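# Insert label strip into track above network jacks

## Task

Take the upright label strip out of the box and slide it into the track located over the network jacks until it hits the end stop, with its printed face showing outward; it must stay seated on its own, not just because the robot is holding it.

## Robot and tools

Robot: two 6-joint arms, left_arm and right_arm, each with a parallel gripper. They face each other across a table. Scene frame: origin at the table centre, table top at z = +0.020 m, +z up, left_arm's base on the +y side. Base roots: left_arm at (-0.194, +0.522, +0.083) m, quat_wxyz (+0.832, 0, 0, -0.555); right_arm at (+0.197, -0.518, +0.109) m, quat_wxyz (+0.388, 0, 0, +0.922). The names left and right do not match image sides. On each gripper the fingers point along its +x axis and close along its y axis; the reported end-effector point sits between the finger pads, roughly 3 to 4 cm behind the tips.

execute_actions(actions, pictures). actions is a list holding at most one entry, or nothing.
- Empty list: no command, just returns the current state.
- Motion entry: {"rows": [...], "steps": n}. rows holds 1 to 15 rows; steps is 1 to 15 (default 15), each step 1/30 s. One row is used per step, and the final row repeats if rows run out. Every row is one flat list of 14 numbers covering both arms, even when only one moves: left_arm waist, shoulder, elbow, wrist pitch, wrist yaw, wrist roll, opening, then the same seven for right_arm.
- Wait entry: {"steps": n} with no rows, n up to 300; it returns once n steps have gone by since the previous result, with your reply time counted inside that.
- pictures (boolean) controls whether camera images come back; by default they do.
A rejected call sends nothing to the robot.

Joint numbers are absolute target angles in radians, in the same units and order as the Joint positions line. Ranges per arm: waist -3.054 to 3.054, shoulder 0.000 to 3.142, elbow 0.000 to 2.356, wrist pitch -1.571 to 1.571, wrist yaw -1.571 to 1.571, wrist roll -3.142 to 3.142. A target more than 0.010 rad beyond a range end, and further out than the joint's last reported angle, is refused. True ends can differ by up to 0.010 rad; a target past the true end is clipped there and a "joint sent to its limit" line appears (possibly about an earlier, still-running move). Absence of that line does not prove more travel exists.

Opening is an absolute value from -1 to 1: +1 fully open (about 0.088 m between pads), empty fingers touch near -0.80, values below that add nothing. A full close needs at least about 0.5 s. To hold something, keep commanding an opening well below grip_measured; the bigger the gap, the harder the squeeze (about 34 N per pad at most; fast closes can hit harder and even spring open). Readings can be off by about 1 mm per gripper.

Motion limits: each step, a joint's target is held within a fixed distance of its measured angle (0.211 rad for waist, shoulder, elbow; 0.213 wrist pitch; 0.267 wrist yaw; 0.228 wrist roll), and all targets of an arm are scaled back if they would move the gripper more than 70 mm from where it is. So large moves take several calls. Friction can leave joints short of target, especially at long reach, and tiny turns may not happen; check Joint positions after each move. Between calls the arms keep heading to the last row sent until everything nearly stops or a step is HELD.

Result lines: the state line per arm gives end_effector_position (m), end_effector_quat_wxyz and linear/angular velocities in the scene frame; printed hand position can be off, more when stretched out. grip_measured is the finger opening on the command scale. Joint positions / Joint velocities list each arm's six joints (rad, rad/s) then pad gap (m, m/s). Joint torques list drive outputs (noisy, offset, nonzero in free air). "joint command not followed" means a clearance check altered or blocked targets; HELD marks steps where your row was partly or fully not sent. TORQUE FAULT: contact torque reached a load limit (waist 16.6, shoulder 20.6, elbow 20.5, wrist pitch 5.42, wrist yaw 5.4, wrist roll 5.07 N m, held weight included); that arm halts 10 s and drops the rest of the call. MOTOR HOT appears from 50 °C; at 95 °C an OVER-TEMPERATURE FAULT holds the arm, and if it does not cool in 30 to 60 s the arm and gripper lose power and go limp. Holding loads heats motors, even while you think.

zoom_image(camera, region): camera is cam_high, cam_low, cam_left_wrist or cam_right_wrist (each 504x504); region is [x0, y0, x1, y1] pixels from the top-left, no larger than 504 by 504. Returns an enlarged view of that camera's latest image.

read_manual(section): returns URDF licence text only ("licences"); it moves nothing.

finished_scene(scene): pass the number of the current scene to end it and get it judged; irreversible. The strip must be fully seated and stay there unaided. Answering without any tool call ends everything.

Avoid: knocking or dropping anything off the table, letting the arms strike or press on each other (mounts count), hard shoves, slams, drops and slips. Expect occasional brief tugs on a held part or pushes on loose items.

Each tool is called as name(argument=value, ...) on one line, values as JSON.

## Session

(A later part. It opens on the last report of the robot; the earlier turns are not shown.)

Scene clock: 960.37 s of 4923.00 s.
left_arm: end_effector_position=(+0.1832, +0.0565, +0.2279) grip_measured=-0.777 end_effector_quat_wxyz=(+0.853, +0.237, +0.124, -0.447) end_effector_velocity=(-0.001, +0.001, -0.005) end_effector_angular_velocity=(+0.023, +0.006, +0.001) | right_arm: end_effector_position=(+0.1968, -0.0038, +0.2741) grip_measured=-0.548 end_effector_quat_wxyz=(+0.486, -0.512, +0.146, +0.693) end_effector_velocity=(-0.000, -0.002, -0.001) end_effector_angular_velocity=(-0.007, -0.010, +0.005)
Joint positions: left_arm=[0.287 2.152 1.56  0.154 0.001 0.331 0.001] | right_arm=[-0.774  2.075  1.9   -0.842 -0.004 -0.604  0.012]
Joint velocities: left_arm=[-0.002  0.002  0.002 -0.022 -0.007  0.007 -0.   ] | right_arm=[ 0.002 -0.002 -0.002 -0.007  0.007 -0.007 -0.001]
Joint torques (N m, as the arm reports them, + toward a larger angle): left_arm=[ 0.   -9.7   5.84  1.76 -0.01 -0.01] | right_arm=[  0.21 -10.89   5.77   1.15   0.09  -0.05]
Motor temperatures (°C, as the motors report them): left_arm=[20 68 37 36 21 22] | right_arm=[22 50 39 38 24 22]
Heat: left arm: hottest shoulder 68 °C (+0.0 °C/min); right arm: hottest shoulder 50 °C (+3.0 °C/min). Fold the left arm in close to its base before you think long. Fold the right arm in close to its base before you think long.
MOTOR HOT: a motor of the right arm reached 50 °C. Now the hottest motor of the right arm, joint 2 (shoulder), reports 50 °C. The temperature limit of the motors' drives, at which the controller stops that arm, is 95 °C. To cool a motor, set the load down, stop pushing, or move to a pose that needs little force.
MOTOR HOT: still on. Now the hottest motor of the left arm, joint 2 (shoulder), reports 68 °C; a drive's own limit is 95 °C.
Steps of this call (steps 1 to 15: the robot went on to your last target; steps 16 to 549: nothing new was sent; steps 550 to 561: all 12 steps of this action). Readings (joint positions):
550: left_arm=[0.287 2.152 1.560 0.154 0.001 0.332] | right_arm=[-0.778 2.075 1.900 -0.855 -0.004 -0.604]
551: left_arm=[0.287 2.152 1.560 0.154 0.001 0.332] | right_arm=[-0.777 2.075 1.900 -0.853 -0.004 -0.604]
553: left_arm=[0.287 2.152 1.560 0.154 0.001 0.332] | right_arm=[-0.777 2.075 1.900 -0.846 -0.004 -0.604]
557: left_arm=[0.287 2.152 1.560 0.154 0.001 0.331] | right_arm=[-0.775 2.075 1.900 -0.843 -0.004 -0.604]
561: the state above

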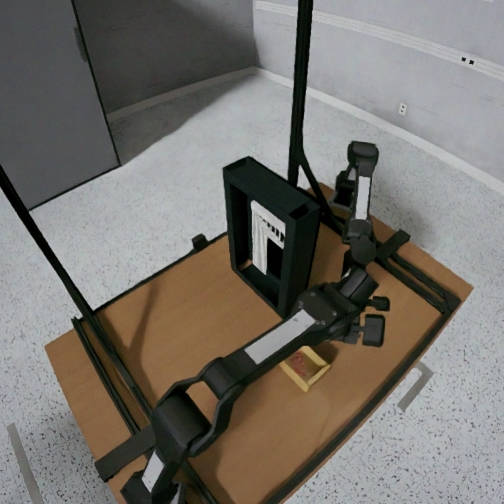

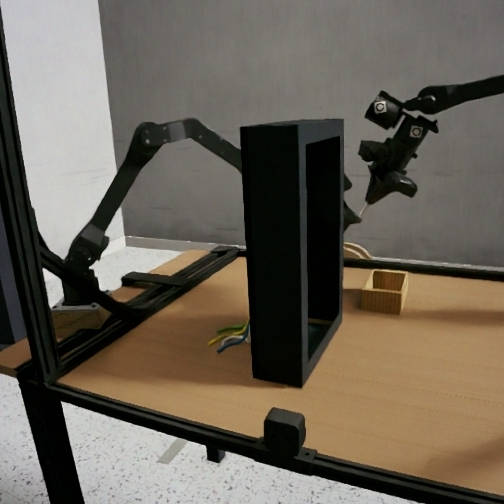

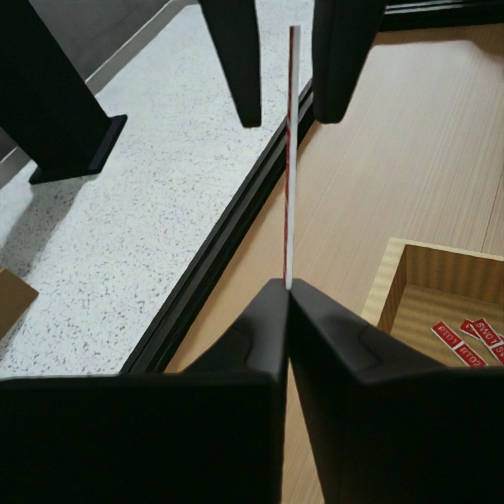

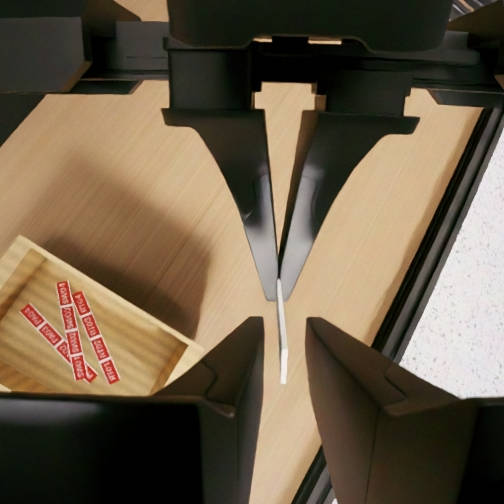

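execute_actions(actions=[{"rows": [[0.287,2.15,1.56,0.155,0,0.33,-0.95,-0.768,2.075,1.90,-0.831,0,-0.62,-0.55],[0.287,2.15,1.56,0.155,0,0.33,-0.95,-0.768,2.075,1.90,-0.831,0,-0.62,-0.55],[0.287,2.15,1.56,0.155,0,0.33,-0.95,-0.768,2.075,1.90,-0.831,0,-0.62,-0.58],[0.287,2.15,1.56,0.155,0,0.33,-0.95,-0.768,2.075,1.90,-0.831,0,-0.62,-0.61],[0.287,2.15,1.56,0.155,0,0.33,-0.95,-0.768,2.075,1.90,-0.831,0,-0.62,-0.64],[0.287,2.15,1.56,0.155,0,0.33,-0.95,-0.768,2.075,1.90,-0.831,0,-0.62,-0.67],[0.287,2.15,1.56,0.155,0,0.33,-0.95,-0.768,2.075,1.90,-0.831,0,-0.62,-0.70],[0.287,2.15,1.56,0.155,0,0.33,-0.95,-0.768,2.075,1.90,-0.831,0,-0.62,-0.73],[0.287,2.15,1.56,0.155,0,0.33,-0.95,-0.768,2.075,1.90,-0.831,0,-0.62,-0.76],[0.287,2.15,1.56,0.155,0,0.33,-0.95,-0.768,2.075,1.90,-0.831,0,-0.62,-0.79],[0.287,2.15,1.56,0.155,0,0.33,-0.95,-0.768,2.075,1.90,-0.831,0,-0.62,-0.83],[0.287,2.15,1.56,0.155,0,0.33,-0.95,-0.768,2.075,1.90,-0.831,0,-0.62,-0.87],[0.287,2.15,1.56,0.155,0,0.33,-0.95,-0.768,2.075,1.90,-0.831,0,-0.62,-0.91],[0.287,2.15,1.56,0.155,0,0.33,-0.95,-0.768,2.075,1.90,-0.831,0,-0.62,-0.95]], "steps": 15}], pictures=false)

execute_actions(actions=[{"steps": 10}])

Scene clock: 972.50 s of 4923.00 s.
left_arm: end_effector_position=(+0.1834, +0.0567, +0.2282) grip_measured=-0.777 end_effector_quat_wxyz=(+0.854, +0.237, +0.124, -0.447) end_effector_velocity=(-0.004, +0.000, -0.004) end_effector_angular_velocity=(+0.011, +0.021, -0.006) | right_arm: end_effector_position=(+0.1955, -0.0024, +0.2744) grip_measured=-0.778 end_effector_quat_wxyz=(+0.484, -0.514, +0.138, +0.695) end_effector_velocity=(-0.002, -0.002, -0.001) end_effector_angular_velocity=(-0.007, +0.010, +0.000)
Joint positions: left_arm=[0.287 2.152 1.56  0.155 0.001 0.331 0.001] | right_arm=[-0.771  2.076  1.899 -0.834 -0.003 -0.617  0.001]
Joint velocities: left_arm=[-0.002 -0.002 -0.002 -0.022  0.007 -0.007 -0.   ] | right_arm=[ 0.002 -0.002 -0.002 -0.007 -0.007  0.007  0.   ]
Joint torques (N m, as the arm reports them, + toward a larger angle): left_arm=[ 0.11 -9.61  5.92  1.75  0.   -0.01] | right_arm=[  0.19 -11.36   6.     1.17   0.05  -0.08]
Motor temperatures (°C, as the motors report them): left_arm=[20 67 37 36 21 22] | right_arm=[22 52 39 38 24 22]
Heat: left arm: hottest shoulder 67 °C (-2.0 °C/min); right arm: hottest shoulder 52 °C (+5.0 °C/min). Fold the left arm in close to its base before you think long. Fold the right arm in close to its base before you think long.
MOTOR HOT: still on. Now the hottest motor of the left arm, joint 2 (shoulder), reports 67 °C; a drive's own limit is 95 °C.
MOTOR HOT: still on. Now the hottest motor of the right arm, joint 2 (shoulder), reports 52 °C; a drive's own limit is 95 °C.
Steps of this call (steps 1 to 15: the robot went on to your last target; steps 16 to 349: nothing new was sent; steps 350 to 364: all 15 steps of this action). Readings (joint positions):
350: left_arm=[0.287 2.152 1.560 0.155 0.001 0.331] | right_arm=[-0.774 2.076 1.899 -0.841 -0.003 -0.606]
351: left_arm=[0.287 2.152 1.560 0.155 0.001 0.331] | right_arm=[-0.774 2.076 1.899 -0.838 -0.003 -0.610]
353: left_arm=[0.287 2.152 1.560 0.155 0.001 0.331] | right_arm=[-0.773 2.076 1.899 -0.836 -0.003 -0.614]
357: left_arm=[0.287 2.152 1.560 0.155 0.001 0.331] | right_arm=[-0.772 2.076 1.899 -0.834 -0.003 -0.617]
364: the state above

Scene clock: 972.83 s of 4923.00 s.
left_arm: end_effector_position=(+0.1834, +0.0567, +0.2282) grip_measured=-0.777 end_effector_quat_wxyz=(+0.854, +0.237, +0.124, -0.447) end_effector_velocity=(-0.003, -0.001, +0.002) end_effector_angular_velocity=(-0.004, +0.009, -0.006) | right_arm: end_effector_position=(+0.1955, -0.0023, +0.2744) grip_measured=-0.778 end_effector_quat_wxyz=(+0.484, -0.513, +0.138, +0.695) end_effector_velocity=(-0.002, -0.002, -0.005) end_effector_angular_velocity=(-0.017, +0.002, +0.013)
Joint positions: left_arm=[0.287 2.152 1.56  0.155 0.001 0.331 0.001] | right_arm=[-0.771  2.076  1.899 -0.834 -0.003 -0.617  0.001]
Joint velocities: left_arm=[-0.002 -0.007 -0.002 -0.007  0.007 -0.007  0.   ] | right_arm=[ 0.002  0.002 -0.007 -0.007 -0.007 -0.007 -0.   ]
Joint torques (N m, as the arm reports them, + toward a larger angle): left_arm=[ 0.01 -9.68  5.99  1.75  0.01  0.01] | right_arm=[  0.2  -11.33   6.01   1.17   0.07  -0.07]
Motor temperatures (°C, as the motors report them): left_arm=[20 67 37 36 21 22] | right_arm=[22 52 39 38 24 22]
Heat: left arm: hottest shoulder 67 °C (-2.0 °C/min); right arm: hottest shoulder 52 °C (+5.0 °C/min). Fold the left arm in close to its base before you think long. Fold the right arm in close to its base before you think long.
MOTOR HOT: still on. Now the hottest motor of the left arm, joint 2 (shoulder), reports 67 °C; a drive's own limit is 95 °C.
MOTOR HOT: still on. Now the hottest motor of the right arm, joint 2 (shoulder), reports 52 °C; a drive's own limit is 95 °C.
Steps of this call (steps 1 to 10: the robot went on to your last target). Readings (joint positions):
1: left_arm=[0.287 2.152 1.560 0.155 0.001 0.331] | right_arm=[-0.771 2.076 1.899 -0.834 -0.003 -0.617]
2: left_arm=[0.287 2.152 1.560 0.155 0.001 0.331] | right_arm=[-0.771 2.076 1.899 -0.834 -0.003 -0.617]
4: left_arm=[0.287 2.152 1.560 0.155 0.001 0.331] | right_arm=[-0.771 2.076 1.899 -0.834 -0.003 -0.617]
8: left_arm=[0.287 2.152 1.560 0.155 0.001 0.331] | right_arm=[-0.771 2.076 1.899 -0.834 -0.003 -0.617]
10: the state above

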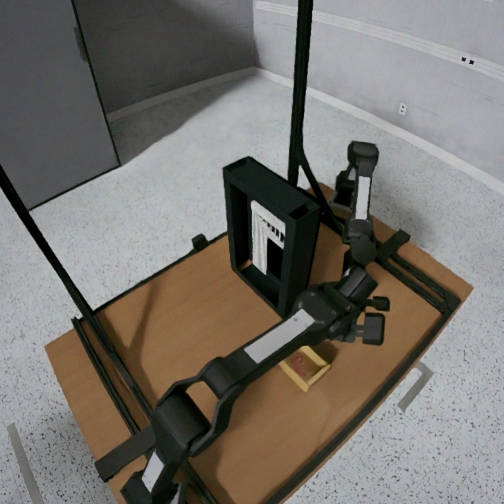

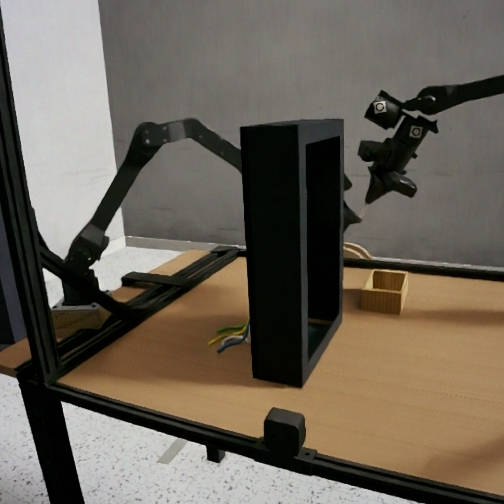

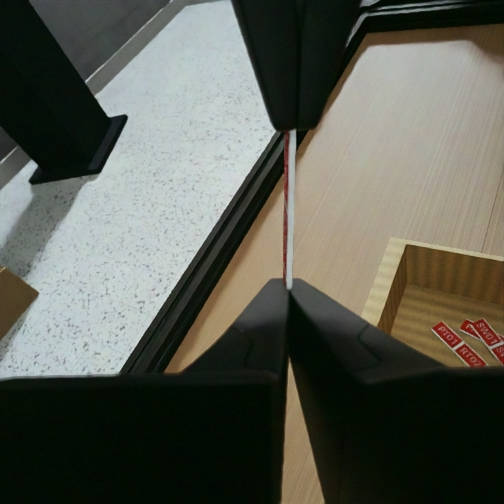

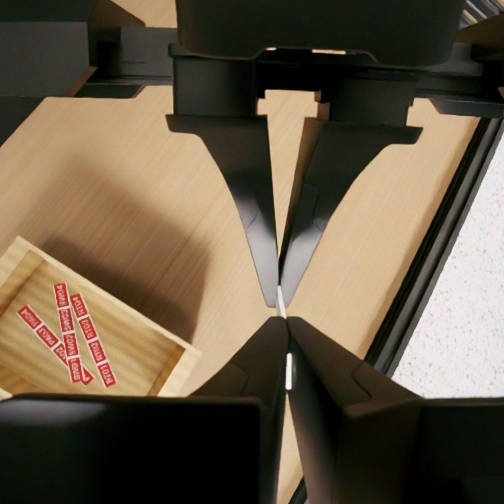

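execute_actions(actions=[{"rows": [[0.287,2.15,1.56,0.155,0,0.33,-0.8,-0.77,2.075,1.90,-0.833,0,-0.62,-0.95],[0.287,2.15,1.56,0.155,0,0.33,-0.7,-0.77,2.075,1.90,-0.833,0,-0.62,-0.95],[0.287,2.15,1.56,0.155,0,0.33,-0.6,-0.77,2.075,1.90,-0.833,0,-0.62,-0.95],[0.287,2.15,1.56,0.155,0,0.33,-0.45,-0.77,2.075,1.90,-0.833,0,-0.62,-0.95],[0.287,2.15,1.56,0.155,0,0.33,-0.3,-0.77,2.075,1.90,-0.833,0,-0.62,-0.95],[0.287,2.15,1.56,0.155,0,0.33,-0.15,-0.77,2.075,1.90,-0.833,0,-0.62,-0.95],[0.287,2.15,1.56,0.155,0,0.33,0,-0.77,2.075,1.90,-0.833,0,-0.62,-0.95],[0.287,2.15,1.56,0.155,0,0.33,0,-0.77,2.075,1.90,-0.833,0,-0.62,-0.95],[0.287,2.15,1.56,0.155,0,0.33,0,-0.77,2.075,1.90,-0.833,0,-0.62,-0.95],[0.287,2.15,1.56,0.155,0,0.33,0,-0.77,2.075,1.90,-0.833,0,-0.66,-0.95],[0.287,2.15,1.56,0.155,0,0.33,0,-0.77,2.075,1.90,-0.833,0,-0.71,-0.95],[0.287,2.15,1.56,0.155,0,0.33,0,-0.77,2.075,1.90,-0.833,0,-0.76,-0.95],[0.287,2.15,1.56,0.155,0,0.33,0,-0.77,2.075,1.90,-0.833,0,-0.82,-0.95],[0.287,2.15,1.56,0.155,0,0.33,0,-0.77,2.075,1.90,-0.833,0,-0.88,-0.95],[0.287,2.15,1.56,0.155,0,0.33,0,-0.77,2.075,1.90,-0.833,0,-0.94,-0.95]], "steps": 15}], pictures=false)

execute_actions(actions=[{"rows": [[0.287,2.15,1.56,0.155,0,0.33,0,-0.77,2.075,1.90,-0.833,0,-1.00,-0.95],[0.287,2.15,1.56,0.155,0,0.33,0,-0.77,2.075,1.90,-0.833,0,-1.06,-0.95],[0.287,2.15,1.56,0.155,0,0.33,0,-0.77,2.075,1.90,-0.833,0,-1.12,-0.95],[0.287,2.15,1.56,0.155,0,0.33,0,-0.77,2.075,1.90,-0.833,0,-1.18,-0.95],[0.287,2.15,1.56,0.155,0,0.33,0,-0.77,2.075,1.90,-0.833,0,-1.24,-0.95],[0.287,2.15,1.56,0.155,0,0.33,0,-0.77,2.075,1.90,-0.833,0,-1.30,-0.95],[0.287,2.15,1.56,0.155,0,0.33,0,-0.77,2.075,1.90,-0.833,0,-1.36,-0.95],[0.287,2.15,1.56,0.155,0,0.33,0,-0.77,2.075,1.90,-0.833,0,-1.42,-0.95],[0.287,2.15,1.56,0.155,0,0.33,0,-0.77,2.075,1.90,-0.833,0,-1.48,-0.95],[0.287,2.15,1.56,0.155,0,0.33,0,-0.77,2.075,1.90,-0.833,0,-1.54,-0.95],[0.287,2.15,1.56,0.155,0,0.33,0,-0.77,2.075,1.90,-0.833,0,-1.60,-0.95]], "steps": 15}])

Scene clock: 1006.43 s of 4923.00 s.
left_arm: end_effector_position=(+0.1834, +0.0567, +0.2280) grip_measured=-0.014 end_effector_quat_wxyz=(+0.854, +0.237, +0.124, -0.447) end_effector_velocity=(+0.002, +0.001, -0.001) end_effector_angular_velocity=(-0.000, -0.004, +0.021) | right_arm: end_effector_position=(+0.1955, -0.0020, +0.2744) grip_measured=-0.778 end_effector_quat_wxyz=(+0.433, -0.558, +0.070, +0.704) end_effector_velocity=(+0.000, -0.005, -0.002) end_effector_angular_velocity=(-0.018, -0.831, +1.335)
Joint positions: left_arm=[0.287 2.152 1.56  0.155 0.001 0.33  0.038] | right_arm=[-0.771  2.077  1.899 -0.833 -0.001 -0.81   0.001]
Joint velocities: left_arm=[-0.002  0.002 -0.002  0.007 -0.022 -0.007  0.007] | right_arm=[-0.002 -0.002 -0.002 -0.022 -0.007 -1.575 -0.   ]
Joint torques (N m, as the arm reports them, + toward a larger angle): left_arm=[ 0.18 -9.6   5.93  1.72 -0.04  0.01] | right_arm=[  0.03 -11.4    6.06   0.98  -0.03  -0.06]
Motor temperatures (°C, as the motors report them): left_arm=[20 67 37 37 21 22] | right_arm=[22 56 39 38 24 22]
Heat: left arm: hottest shoulder 67 °C (-1.0 °C/min); right arm: hottest shoulder 56 °C (+7.1 °C/min). Fold the left arm in close to its base before you think long. Fold the right arm in close to its base before you think long.
MOTOR HOT: still on. Now the hottest motor of the left arm, joint 2 (shoulder), reports 67 °C; a drive's own limit is 95 °C.
MOTOR HOT: still on. Now the hottest motor of the right arm, joint 2 (shoulder), reports 56 °C; a drive's own limit is 95 °C.
Steps of this call (steps 1 to 15: the robot went on to your last target; steps 16 to 993: nothing new was sent; steps 994 to 1008: all 15 steps of this action). Readings (joint positions):
994: left_arm=[0.287 2.152 1.560 0.155 0.000 0.330] | right_arm=[-0.771 2.077 1.899 -0.833 -0.002 -0.617]
995: left_arm=[0.287 2.152 1.560 0.155 0.000 0.330] | right_arm=[-0.771 2.077 1.899 -0.833 -0.002 -0.617]
997: left_arm=[0.287 2.152 1.560 0.155 0.000 0.331] | right_arm=[-0.771 2.077 1.899 -0.833 -0.001 -0.617]
1001: left_arm=[0.287 2.152 1.560 0.155 0.000 0.331] | right_arm=[-0.771 2.077 1.899 -0.833 -0.000 -0.617]
1008: the state above

Scene clock: 1006.93 s of 4923.00 s.
left_arm: end_effector_position=(+0.1834, +0.0567, +0.2280) grip_measured=+0.000 end_effector_quat_wxyz=(+0.854, +0.237, +0.124, -0.447) end_effector_velocity=(-0.001, +0.001, -0.002) end_effector_angular_velocity=(+0.019, +0.003, +0.001) | right_arm: end_effector_position=(+0.1955, -0.0020, +0.2744) grip_measured=-0.778 end_effector_quat_wxyz=(+0.196, -0.679, -0.195, +0.680) end_effector_velocity=(+0.002, -0.002, -0.001) end_effector_angular_velocity=(-0.007, -0.182, +0.273)
Joint positions: left_arm=[0.287 2.152 1.56  0.155 0.001 0.33  0.039] | right_arm=[-0.771  2.077  1.899 -0.833 -0.001 -1.567  0.001]
Joint velocities: left_arm=[-0.002 -0.002  0.002 -0.022 -0.007  0.007 -0.   ] | right_arm=[-0.002 -0.002 -0.002 -0.007  0.007 -0.33  -0.   ]
Joint torques (N m, as the arm reports them, + toward a larger angle): left_arm=[ 0.05 -9.7   5.92  1.73 -0.02  0.01] | right_arm=[ -0.01 -11.37   6.03   0.94  -0.04  -0.06]
Motor temperatures (°C, as the motors report them): left_arm=[20 67 37 37 21 22] | right_arm=[22 56 39 37 24 22]
Heat: left arm: hottest shoulder 67 °C (-1.0 °C/min); right arm: hottest shoulder 56 °C (+7.0 °C/min). Fold the left arm in close to its base before you think long. Fold the right arm in close to its base before you think long.
MOTOR HOT: still on. Now the hottest motor of the left arm, joint 2 (shoulder), reports 67 °C; a drive's own limit is 95 °C.
MOTOR HOT: still on. Now the hottest motor of the right arm, joint 2 (shoulder), reports 56 °C; a drive's own limit is 95 °C.
Steps of this call (steps 1 to 15: all 15 steps of this action). Readings (joint positions):
1: left_arm=[0.287 2.152 1.560 0.155 0.001 0.330] | right_arm=[-0.771 2.077 1.899 -0.833 -0.001 -0.864]
2: left_arm=[0.287 2.152 1.560 0.155 0.001 0.330] | right_arm=[-0.771 2.077 1.899 -0.833 -0.001 -0.919]
4: left_arm=[0.287 2.152 1.560 0.155 0.001 0.330] | right_arm=[-0.771 2.077 1.899 -0.833 -0.001 -1.034]
8: left_arm=[0.287 2.152 1.560 0.155 0.001 0.330] | right_arm=[-0.771 2.077 1.899 -0.833 -0.001 -1.271]
15: the state above

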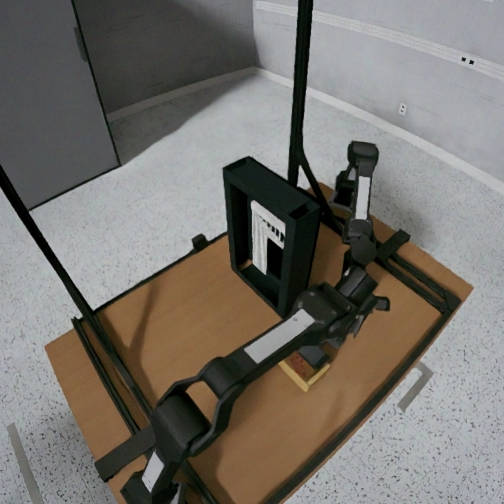

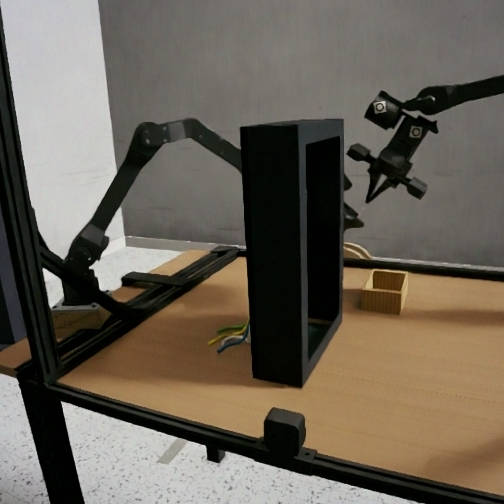

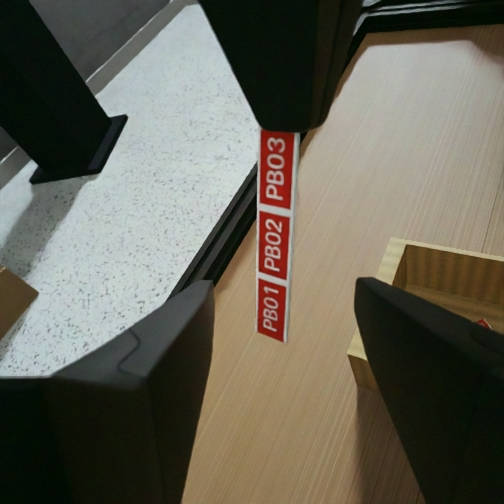

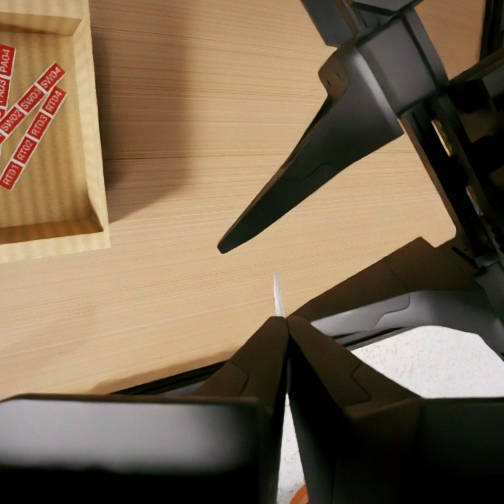

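execute_actions(actions=[{"rows": [[0.287,2.15,1.56,0.155,0,0.33,0,-0.77,2.075,1.90,-0.833,0,-1.66,-0.95],[0.287,2.15,1.56,0.155,0,0.33,0,-0.77,2.075,1.90,-0.833,0,-1.72,-0.95],[0.287,2.15,1.56,0.155,0,0.33,0,-0.77,2.075,1.90,-0.833,0,-1.78,-0.95],[0.287,2.15,1.56,0.155,0,0.33,0,-0.77,2.075,1.90,-0.833,0,-1.84,-0.95],[0.287,2.15,1.56,0.155,0,0.33,0,-0.77,2.075,1.90,-0.833,0,-1.90,-0.95],[0.287,2.15,1.56,0.155,0,0.33,0,-0.77,2.075,1.90,-0.833,0,-1.96,-0.95],[0.287,2.15,1.56,0.155,0,0.33,0,-0.77,2.075,1.90,-0.833,0,-2.02,-0.95],[0.287,2.15,1.56,0.155,0,0.33,0,-0.77,2.075,1.90,-0.833,0,-2.08,-0.95],[0.287,2.15,1.56,0.155,0,0.33,0,-0.77,2.075,1.90,-0.833,0,-2.14,-0.95],[0.287,2.15,1.56,0.155,0,0.33,0,-0.77,2.075,1.90,-0.833,0,-2.19,-0.95]], "steps": 15}], pictures=false)

execute_actions(actions=[{"steps": 8}])

Scene clock: 1019.77 s of 4923.00 s.
left_arm: end_effector_position=(+0.1834, +0.0568, +0.2282) grip_measured=+0.000 end_effector_quat_wxyz=(+0.854, +0.237, +0.124, -0.447) end_effector_velocity=(+0.001, +0.002, -0.001) end_effector_angular_velocity=(-0.001, +0.013, +0.027) | right_arm: end_effector_position=(+0.1955, -0.0022, +0.2740) grip_measured=-0.778 end_effector_quat_wxyz=(+0.014, +0.706, +0.388, -0.592) end_effector_velocity=(-0.002, +0.001, +0.001) end_effector_angular_velocity=(+0.008, -0.102, +0.202)
Joint positions: left_arm=[0.287 2.152 1.56  0.155 0.    0.33  0.039] | right_arm=[-0.771  2.077  1.899 -0.833 -0.001 -2.168  0.001]
Joint velocities: left_arm=[-0.002 -0.002 -0.002 -0.007 -0.022 -0.022  0.   ] | right_arm=[-0.002 -0.002 -0.002  0.007 -0.022 -0.227 -0.   ]
Joint torques (N m, as the arm reports them, + toward a larger angle): left_arm=[ 0.14 -9.65  5.87  1.75 -0.03  0.01] | right_arm=[ -0.01 -11.36   5.96   0.93  -0.03  -0.07]
Motor temperatures (°C, as the motors report them): left_arm=[20 67 37 38 21 22] | right_arm=[22 57 39 37 24 22]
Heat: left arm: hottest shoulder 67 °C (-1.0 °C/min); right arm: hottest shoulder 57 °C (+7.0 °C/min). Fold the left arm in close to its base before you think long. Fold the right arm in close to its base before you think long.
MOTOR HOT: still on. Now the hottest motor of the left arm, joint 2 (shoulder), reports 67 °C; a drive's own limit is 95 °C.
MOTOR HOT: still on. Now the hottest motor of the right arm, joint 2 (shoulder), reports 57 °C; a drive's own limit is 95 °C.
Steps of this call (steps 1 to 30: the robot went on to your last target; steps 31 to 370: nothing new was sent; steps 371 to 385: all 15 steps of this action). Readings (joint positions):
371: left_arm=[0.287 2.152 1.560 0.155 0.000 0.330] | right_arm=[-0.771 2.077 1.899 -0.833 -0.001 -1.608]
372: left_arm=[0.287 2.152 1.560 0.155 0.000 0.330] | right_arm=[-0.771 2.077 1.899 -0.833 -0.001 -1.636]
374: left_arm=[0.287 2.152 1.560 0.155 0.000 0.330] | right_arm=[-0.771 2.077 1.899 -0.833 -0.000 -1.720]
378: left_arm=[0.287 2.152 1.560 0.155 0.000 0.330] | right_arm=[-0.771 2.077 1.899 -0.833 -0.000 -1.936]
385: the state above

Scene clock: 1020.03 s of 4923.00 s.
left_arm: end_effector_position=(+0.1834, +0.0568, +0.2282) grip_measured=+0.000 end_effector_quat_wxyz=(+0.854, +0.237, +0.124, -0.447) end_effector_velocity=(-0.000, -0.000, +0.002) end_effector_angular_velocity=(-0.008, -0.002, +0.007) | right_arm: end_effector_position=(+0.1955, -0.0021, +0.2740) grip_measured=-0.778 end_effector_quat_wxyz=(+0.021, +0.706, +0.393, -0.589) end_effector_velocity=(+0.000, -0.002, -0.001) end_effector_angular_velocity=(-0.007, -0.005, +0.020)
Joint positions: left_arm=[0.287 2.152 1.56  0.155 0.    0.33  0.039] | right_arm=[-0.771  2.077  1.899 -0.833 -0.001 -2.187  0.001]
Joint velocities: left_arm=[-0.002 -0.002 -0.002  0.007 -0.007 -0.007 -0.   ] | right_arm=[-0.002 -0.002 -0.002 -0.007 -0.007 -0.022 -0.   ]
Joint torques (N m, as the arm reports them, + toward a larger angle): left_arm=[ 0.   -9.61  5.87  1.74 -0.06  0.  ] | right_arm=[  0.   -11.35   6.01   0.92  -0.02  -0.09]
Motor temperatures (°C, as the motors report them): left_arm=[20 67 37 38 21 22] | right_arm=[22 57 39 37 24 22]
Heat: left arm: hottest shoulder 67 °C (+0.0 °C/min); right arm: hottest shoulder 57 °C (+7.1 °C/min). Fold the left arm in close to its base before you think long. Fold the right arm in close to its base before you think long.
MOTOR HOT: still on. Now the hottest motor of the left arm, joint 2 (shoulder), reports 67 °C; a drive's own limit is 95 °C.
MOTOR HOT: still on. Now the hottest motor of the right arm, joint 2 (shoulder), reports 57 °C; a drive's own limit is 95 °C.
Steps of this call (steps 1 to 8: the robot went on to your last target). Readings (joint positions):
1: left_arm=[0.287 2.152 1.560 0.155 0.000 0.330] | right_arm=[-0.771 2.077 1.899 -0.833 -0.001 -2.174]
2: left_arm=[0.287 2.152 1.560 0.155 0.000 0.330] | right_arm=[-0.771 2.077 1.899 -0.833 -0.001 -2.179]
4: left_arm=[0.287 2.152 1.560 0.155 0.000 0.330] | right_arm=[-0.771 2.077 1.899 -0.833 -0.001 -2.183]
8: the state above

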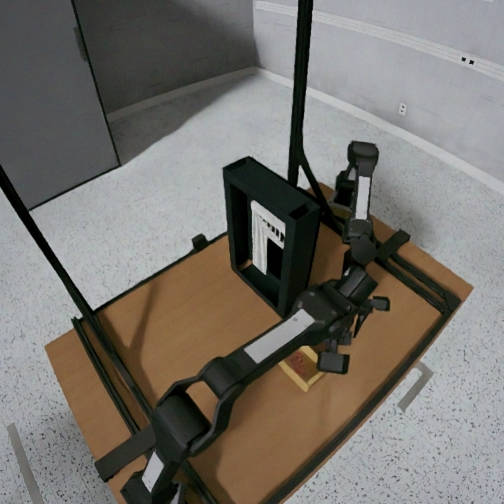

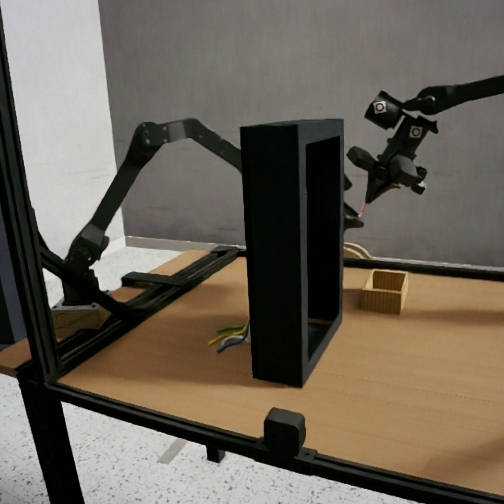

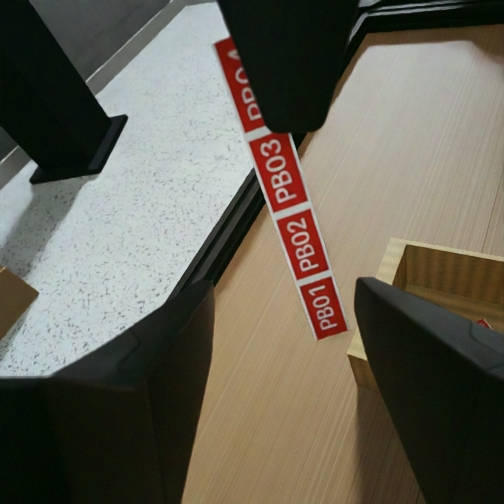

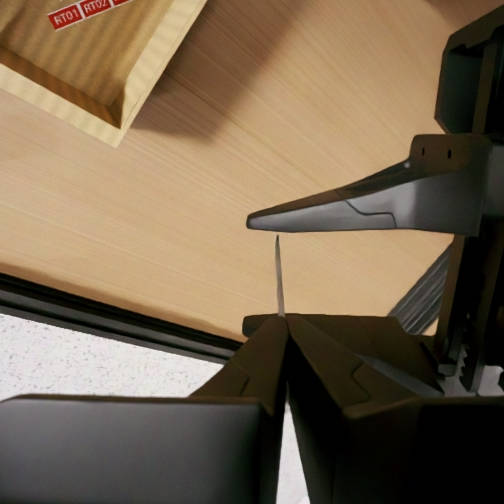

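execute_actions(actions=[{"rows": [[0.282,2.15,1.56,0.155,0,0.33,0,-0.77,2.075,1.90,-0.833,0,-2.19,-1],[0.277,2.15,1.56,0.155,0,0.30,0,-0.77,2.075,1.90,-0.833,0,-2.19,-1],[0.272,2.15,1.56,0.155,0,0.26,0,-0.77,2.075,1.90,-0.833,0,-2.19,-1],[0.270,2.15,1.56,0.155,0,0.22,0,-0.77,2.075,1.90,-0.833,0,-2.19,-1],[0.270,2.15,1.56,0.155,0,0.18,0,-0.77,2.075,1.90,-0.833,0,-2.19,-1],[0.270,2.15,1.56,0.155,0,0.14,0,-0.77,2.075,1.90,-0.833,0,-2.19,-1],[0.270,2.15,1.56,0.155,0,0.10,0,-0.77,2.075,1.90,-0.833,0,-2.19,-1],[0.270,2.15,1.56,0.155,0,0.06,-0.1,-0.77,2.075,1.90,-0.833,0,-2.19,-1],[0.270,2.15,1.56,0.155,0,0.02,-0.15,-0.77,2.075,1.90,-0.833,0,-2.19,-1],[0.270,2.15,1.56,0.155,0,-0.01,-0.2,-0.77,2.075,1.90,-0.833,0,-2.19,-1]], "steps": 15}])

Scene clock: 1036.10 s of 4923.00 s.
left_arm: end_effector_position=(+0.1754, +0.0503, +0.2282) grip_measured=-0.186 end_effector_quat_wxyz=(+0.877, +0.097, +0.194, -0.428) end_effector_velocity=(-0.000, -0.000, +0.002) end_effector_angular_velocity=(-0.073, +0.082, +0.057) | right_arm: end_effector_position=(+0.1955, -0.0021, +0.2738) grip_measured=-0.778 end_effector_quat_wxyz=(+0.021, +0.706, +0.393, -0.589) end_effector_velocity=(-0.002, -0.002, -0.005) end_effector_angular_velocity=(-0.017, +0.015, +0.015)
Joint positions: left_arm=[0.27  2.152 1.56  0.155 0.    0.005 0.03 ] | right_arm=[-0.771  2.077  1.899 -0.833 -0.001 -2.188  0.001]
Joint velocities: left_arm=[-0.002 -0.002 -0.002  0.007 -0.007 -0.125 -0.007] | right_arm=[-0.002  0.002 -0.007 -0.007 -0.022 -0.007 -0.   ]
Joint torques (N m, as the arm reports them, + toward a larger angle): left_arm=[ 0.   -9.66  5.93  1.73 -0.03 -0.01] | right_arm=[  0.   -11.39   6.06   0.92  -0.03  -0.05]
Motor temperatures (°C, as the motors report them): left_arm=[20 67 37 38 21 22] | right_arm=[22 58 40 37 24 22]
Heat: left arm: hottest shoulder 67 °C (+0.0 °C/min); right arm: hottest shoulder 58 °C (+5.1 °C/min). Fold the left arm in close to its base before you think long. Fold the right arm in close to its base before you think long.
MOTOR HOT: still on. Now the hottest motor of the left arm, joint 2 (shoulder), reports 67 °C; a drive's own limit is 95 °C.
MOTOR HOT: still on. Now the hottest motor of the right arm, joint 2 (shoulder), reports 58 °C; a drive's own limit is 95 °C.
Steps of this call (steps 1 to 30: the robot went on to your last target; steps 31 to 467: nothing new was sent; steps 468 to 482: all 15 steps of this action). Readings (joint positions):
468: left_arm=[0.287 2.152 1.560 0.155 0.000 0.330] | right_arm=[-0.771 2.077 1.899 -0.833 -0.001 -2.188]
469: left_arm=[0.287 2.152 1.560 0.155 0.000 0.326] | right_arm=[-0.771 2.077 1.899 -0.833 -0.001 -2.188]
471: left_arm=[0.283 2.152 1.560 0.155 0.000 0.287] | right_arm=[-0.771 2.077 1.899 -0.833 -0.001 -2.188]
475: left_arm=[0.272 2.152 1.560 0.155 0.000 0.154] | right_arm=[-0.771 2.077 1.899 -0.833 -0.001 -2.188]
482: the state above

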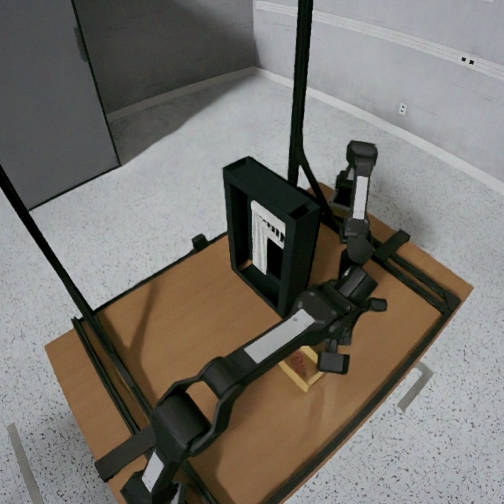

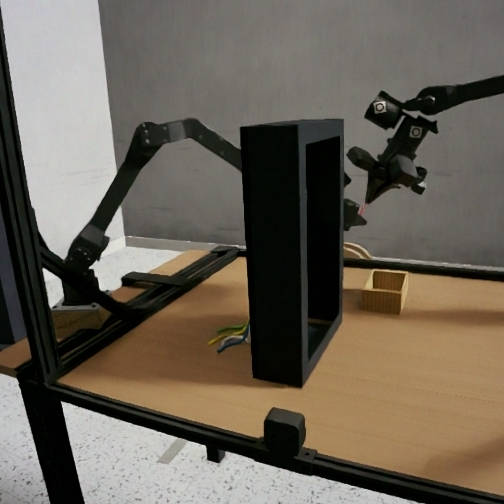

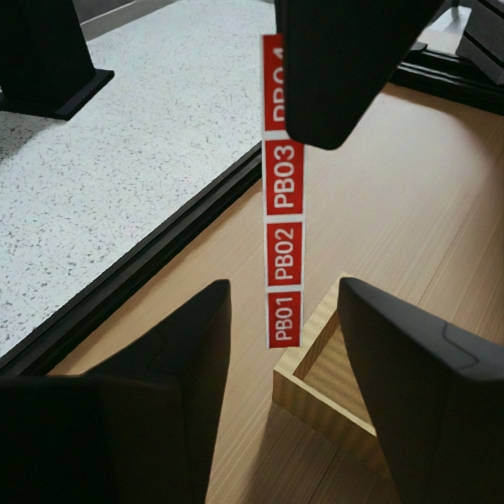

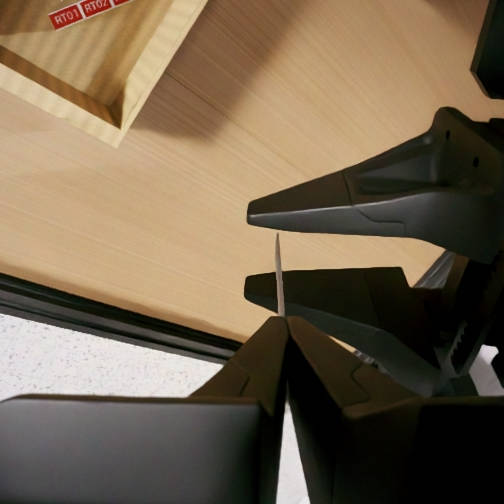

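execute_actions(actions=[{"rows": [[0.270,2.15,1.56,0.155,0,-0.02,-0.28,-0.77,2.075,1.90,-0.833,0,-2.19,-1],[0.270,2.15,1.56,0.155,0,-0.02,-0.35,-0.77,2.075,1.90,-0.833,0,-2.19,-1],[0.270,2.15,1.56,0.155,0,-0.02,-0.42,-0.77,2.075,1.90,-0.833,0,-2.19,-1],[0.270,2.15,1.56,0.155,0,-0.02,-0.48,-0.77,2.075,1.90,-0.833,0,-2.19,-1],[0.270,2.15,1.56,0.155,0,-0.02,-0.52,-0.77,2.075,1.90,-0.833,0,-2.19,-1],[0.270,2.15,1.56,0.155,0,-0.02,-0.55,-0.77,2.075,1.90,-0.833,0,-2.19,-1],[0.270,2.15,1.56,0.155,0,-0.02,-0.58,-0.77,2.075,1.90,-0.833,0,-2.19,-1],[0.270,2.15,1.56,0.155,0,-0.02,-0.60,-0.77,2.075,1.90,-0.833,0,-2.19,-1],[0.270,2.15,1.56,0.155,0,-0.02,-0.62,-0.77,2.075,1.90,-0.833,0,-2.19,-1],[0.270,2.15,1.56,0.155,0,-0.02,-0.64,-0.77,2.075,1.90,-0.833,0,-2.19,-1],[0.270,2.15,1.56,0.155,0,-0.02,-0.66,-0.77,2.075,1.90,-0.833,0,-2.19,-1],[0.270,2.15,1.56,0.155,0,-0.02,-0.68,-0.77,2.075,1.90,-0.833,0,-2.19,-1],[0.270,2.15,1.56,0.155,0,-0.02,-0.70,-0.77,2.075,1.90,-0.833,0,-2.19,-1],[0.270,2.15,1.56,0.155,0,-0.02,-0.72,-0.77,2.075,1.90,-0.833,0,-2.19,-1],[0.270,2.15,1.56,0.155,0,-0.02,-0.74,-0.77,2.075,1.90,-0.833,0,-2.19,-1]], "steps": 15}], pictures=false)

execute_actions(actions=[{"steps": 12}])

Scene clock: 1051.77 s of 4923.00 s.
left_arm: end_effector_position=(+0.1755, +0.0505, +0.2282) grip_measured=-0.649 end_effector_quat_wxyz=(+0.879, +0.086, +0.199, -0.425) end_effector_velocity=(-0.001, +0.002, -0.003) end_effector_angular_velocity=(-0.005, +0.026, +0.005) | right_arm: end_effector_position=(+0.1953, -0.0021, +0.2738) grip_measured=-0.778 end_effector_quat_wxyz=(+0.022, +0.706, +0.394, -0.588) end_effector_velocity=(+0.000, +0.001, +0.001) end_effector_angular_velocity=(+0.007, -0.005, +0.020)
Joint positions: left_arm=[ 0.27   2.152  1.56   0.155  0.    -0.02   0.007] | right_arm=[-0.77   2.077  1.899 -0.833 -0.001 -2.188  0.001]
Joint velocities: left_arm=[ 0.002 -0.002 -0.007 -0.007  0.007 -0.022 -0.014] | right_arm=[-0.002 -0.002 -0.002  0.007 -0.007 -0.022 -0.   ]
Joint torques (N m, as the arm reports them, + toward a larger angle): left_arm=[ 0.03 -9.55  5.96  1.73  0.    0.07] | right_arm=[ -0.03 -11.43   6.04   0.94  -0.02  -0.04]
Motor temperatures (°C, as the motors report them): left_arm=[20 67 37 38 21 22] | right_arm=[22 59 40 36 24 22]
Heat: left arm: hottest shoulder 67 °C (+0.0 °C/min); right arm: hottest shoulder 59 °C (+4.0 °C/min). Fold the left arm in close to its base before you think long. Fold the right arm in close to its base before you think long.
MOTOR HOT: still on. Now the hottest motor of the left arm, joint 2 (shoulder), reports 67 °C; a drive's own limit is 95 °C.
MOTOR HOT: still on. Now the hottest motor of the right arm, joint 2 (shoulder), reports 59 °C; a drive's own limit is 95 °C.
Steps of this call (steps 1 to 30: the robot went on to your last target; steps 31 to 455: nothing new was sent; steps 456 to 470: all 15 steps of this action). Readings (joint positions):
456: left_arm=[0.270 2.152 1.560 0.155 0.000 -0.010] | right_arm=[-0.771 2.077 1.899 -0.833 -0.001 -2.188]
457: left_arm=[0.270 2.152 1.560 0.155 0.000 -0.013] | right_arm=[-0.771 2.077 1.899 -0.833 -0.001 -2.188]
459: left_arm=[0.270 2.152 1.560 0.155 0.001 -0.015] | right_arm=[-0.771 2.077 1.899 -0.833 -0.001 -2.188]
463: left_arm=[0.270 2.152 1.560 0.155 0.000 -0.017] | right_arm=[-0.771 2.077 1.899 -0.833 -0.001 -2.188]
470: the state above

Scene clock: 1052.17 s of 4923.00 s.
left_arm: end_effector_position=(+0.1755, +0.0505, +0.2282) grip_measured=-0.646 end_effector_quat_wxyz=(+0.879, +0.086, +0.200, -0.425) end_effector_velocity=(-0.000, -0.000, +0.002) end_effector_angular_velocity=(+0.000, -0.012, +0.001) | right_arm: end_effector_position=(+0.1953, -0.0021, +0.2738) grip_measured=-0.778 end_effector_quat_wxyz=(+0.022, +0.706, +0.394, -0.588) end_effector_velocity=(-0.002, -0.002, -0.001) end_effector_angular_velocity=(-0.007, +0.015, +0.015)
Joint positions: left_arm=[ 0.27   2.152  1.56   0.155  0.    -0.021  0.007] | right_arm=[-0.77   2.077  1.899 -0.833 -0.001 -2.188  0.001]
Joint velocities: left_arm=[-0.002 -0.002 -0.002  0.007 -0.007  0.007 -0.   ] | right_arm=[-0.002 -0.002 -0.002 -0.007 -0.022 -0.007 -0.   ]
Joint torques (N m, as the arm reports them, + toward a larger angle): left_arm=[ 0.06 -9.56  5.98  1.74 -0.06  0.08] | right_arm=[ -0.03 -11.41   6.04   0.94  -0.03  -0.04]
Motor temperatures (°C, as the motors report them): left_arm=[20 67 37 38 21 22] | right_arm=[22 59 40 36 24 22]
Heat: left arm: hottest shoulder 67 °C (+0.0 °C/min); right arm: hottest shoulder 59 °C (+4.1 °C/min). Fold the left arm in close to its base before you think long. Fold the right arm in close to its base before you think long.
MOTOR HOT: still on. Now the hottest motor of the left arm, joint 2 (shoulder), reports 67 °C; a drive's own limit is 95 °C.
MOTOR HOT: still on. Now the hottest motor of the right arm, joint 2 (shoulder), reports 59 °C; a drive's own limit is 95 °C.
Steps of this call (steps 1 to 12: the robot went on to your last target). Readings (joint positions):
1: left_arm=[0.270 2.152 1.560 0.155 0.000 -0.021] | right_arm=[-0.770 2.077 1.899 -0.833 -0.001 -2.188]
2: left_arm=[0.270 2.152 1.560 0.155 0.000 -0.021] | right_arm=[-0.770 2.077 1.899 -0.833 -0.001 -2.188]
4: left_arm=[0.270 2.152 1.560 0.155 0.000 -0.021] | right_arm=[-0.770 2.077 1.899 -0.833 -0.001 -2.188]
8: left_arm=[0.270 2.152 1.560 0.155 0.000 -0.021] | right_arm=[-0.770 2.077 1.899 -0.833 -0.001 -2.188]
12: the state above

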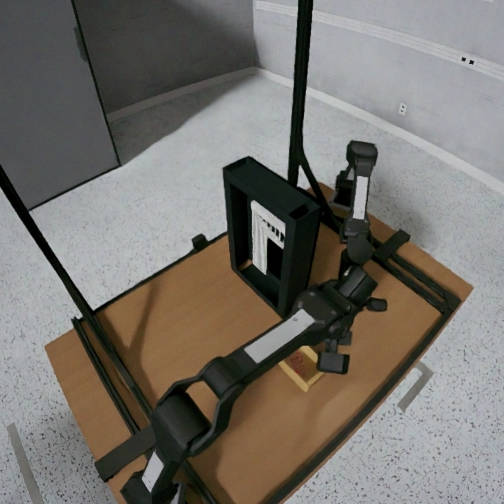

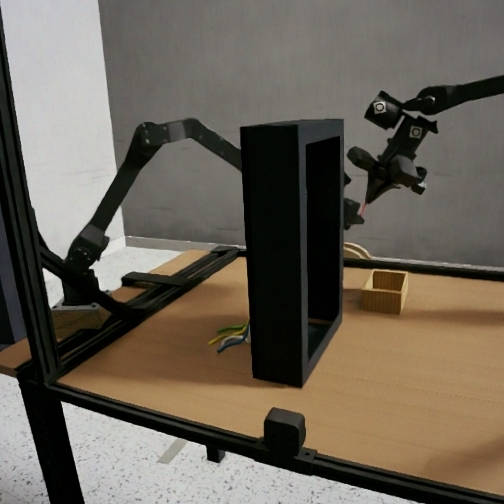

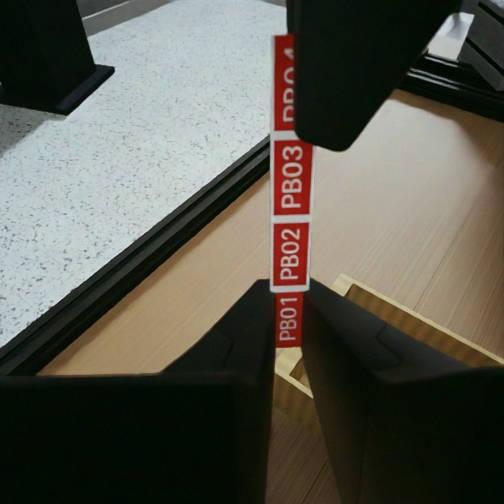

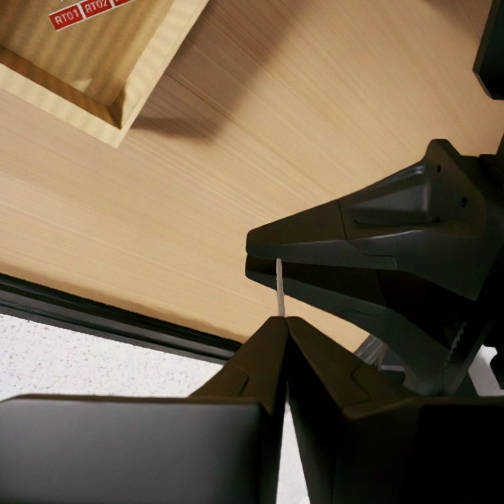

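execute_actions(actions=[{"rows": [[0.270,2.15,1.56,0.155,0,-0.02,-0.76,-0.77,2.075,1.90,-0.833,0,-2.19,-1],[0.270,2.15,1.56,0.155,0,-0.02,-0.78,-0.77,2.075,1.90,-0.833,0,-2.19,-1],[0.270,2.15,1.56,0.155,0,-0.02,-0.80,-0.77,2.075,1.90,-0.833,0,-2.19,-1]], "steps": 15}], pictures=false)

Scene clock: 1056.27 s of 4923.00 s.
left_arm: end_effector_position=(+0.1755, +0.0505, +0.2282) grip_measured=-0.646 end_effector_quat_wxyz=(+0.879, +0.086, +0.200, -0.425) end_effector_velocity=(-0.003, -0.001, -0.001) end_effector_angular_velocity=(-0.005, +0.018, +0.009) | right_arm: end_effector_position=(+0.1953, -0.0021, +0.2738) grip_measured=-0.778 end_effector_quat_wxyz=(+0.022, +0.706, +0.394, -0.588) end_effector_velocity=(+0.003, -0.003, -0.002) end_effector_angular_velocity=(-0.012, -0.005, +0.015)
Joint positions: left_arm=[ 0.27   2.152  1.56   0.155  0.    -0.021  0.007] | right_arm=[-0.77   2.077  1.899 -0.833 -0.001 -2.188  0.001]
Joint velocities: left_arm=[-0.007 -0.002 -0.002 -0.007 -0.007 -0.022 -0.   ] | right_arm=[-0.007 -0.002 -0.007 -0.007 -0.007 -0.022 -0.   ]
Joint torques (N m, as the arm reports them, + toward a larger angle): left_arm=[-0.04 -9.7   5.97  1.73 -0.03  0.09] | right_arm=[ -0.02 -11.41   6.04   0.93  -0.03  -0.03]
Motor temperatures (°C, as the motors report them): left_arm=[20 67 37 38 21 22] | right_arm=[22 59 40 36 24 22]
Heat: left arm: hottest shoulder 67 °C (+0.0 °C/min); right arm: hottest shoulder 59 °C (+4.0 °C/min). Fold the left arm in close to its base before you think long. Fold the right arm in close to its base before you think long.
MOTOR HOT: still on. Now the hottest motor of the left arm, joint 2 (shoulder), reports 67 °C; a drive's own limit is 95 °C.
MOTOR HOT: still on. Now the hottest motor of the right arm, joint 2 (shoulder), reports 59 °C; a drive's own limit is 95 °C.
Steps of this call (steps 1 to 15: the robot went on to your last target; steps 16 to 108: nothing new was sent; steps 109 to 123: all 15 steps of this action). Readings (joint positions):
109: left_arm=[0.270 2.152 1.560 0.155 0.000 -0.021] | right_arm=[-0.770 2.077 1.899 -0.833 -0.001 -2.188]
110: left_arm=[0.270 2.152 1.560 0.155 0.000 -0.021] | right_arm=[-0.770 2.077 1.899 -0.833 -0.001 -2.188]
112: left_arm=[0.270 2.152 1.560 0.155 0.000 -0.021] | right_arm=[-0.770 2.077 1.899 -0.833 -0.001 -2.188]
116: left_arm=[0.270 2.152 1.560 0.155 0.000 -0.021] | right_arm=[-0.770 2.077 1.899 -0.833 -0.001 -2.188]
123: the state above


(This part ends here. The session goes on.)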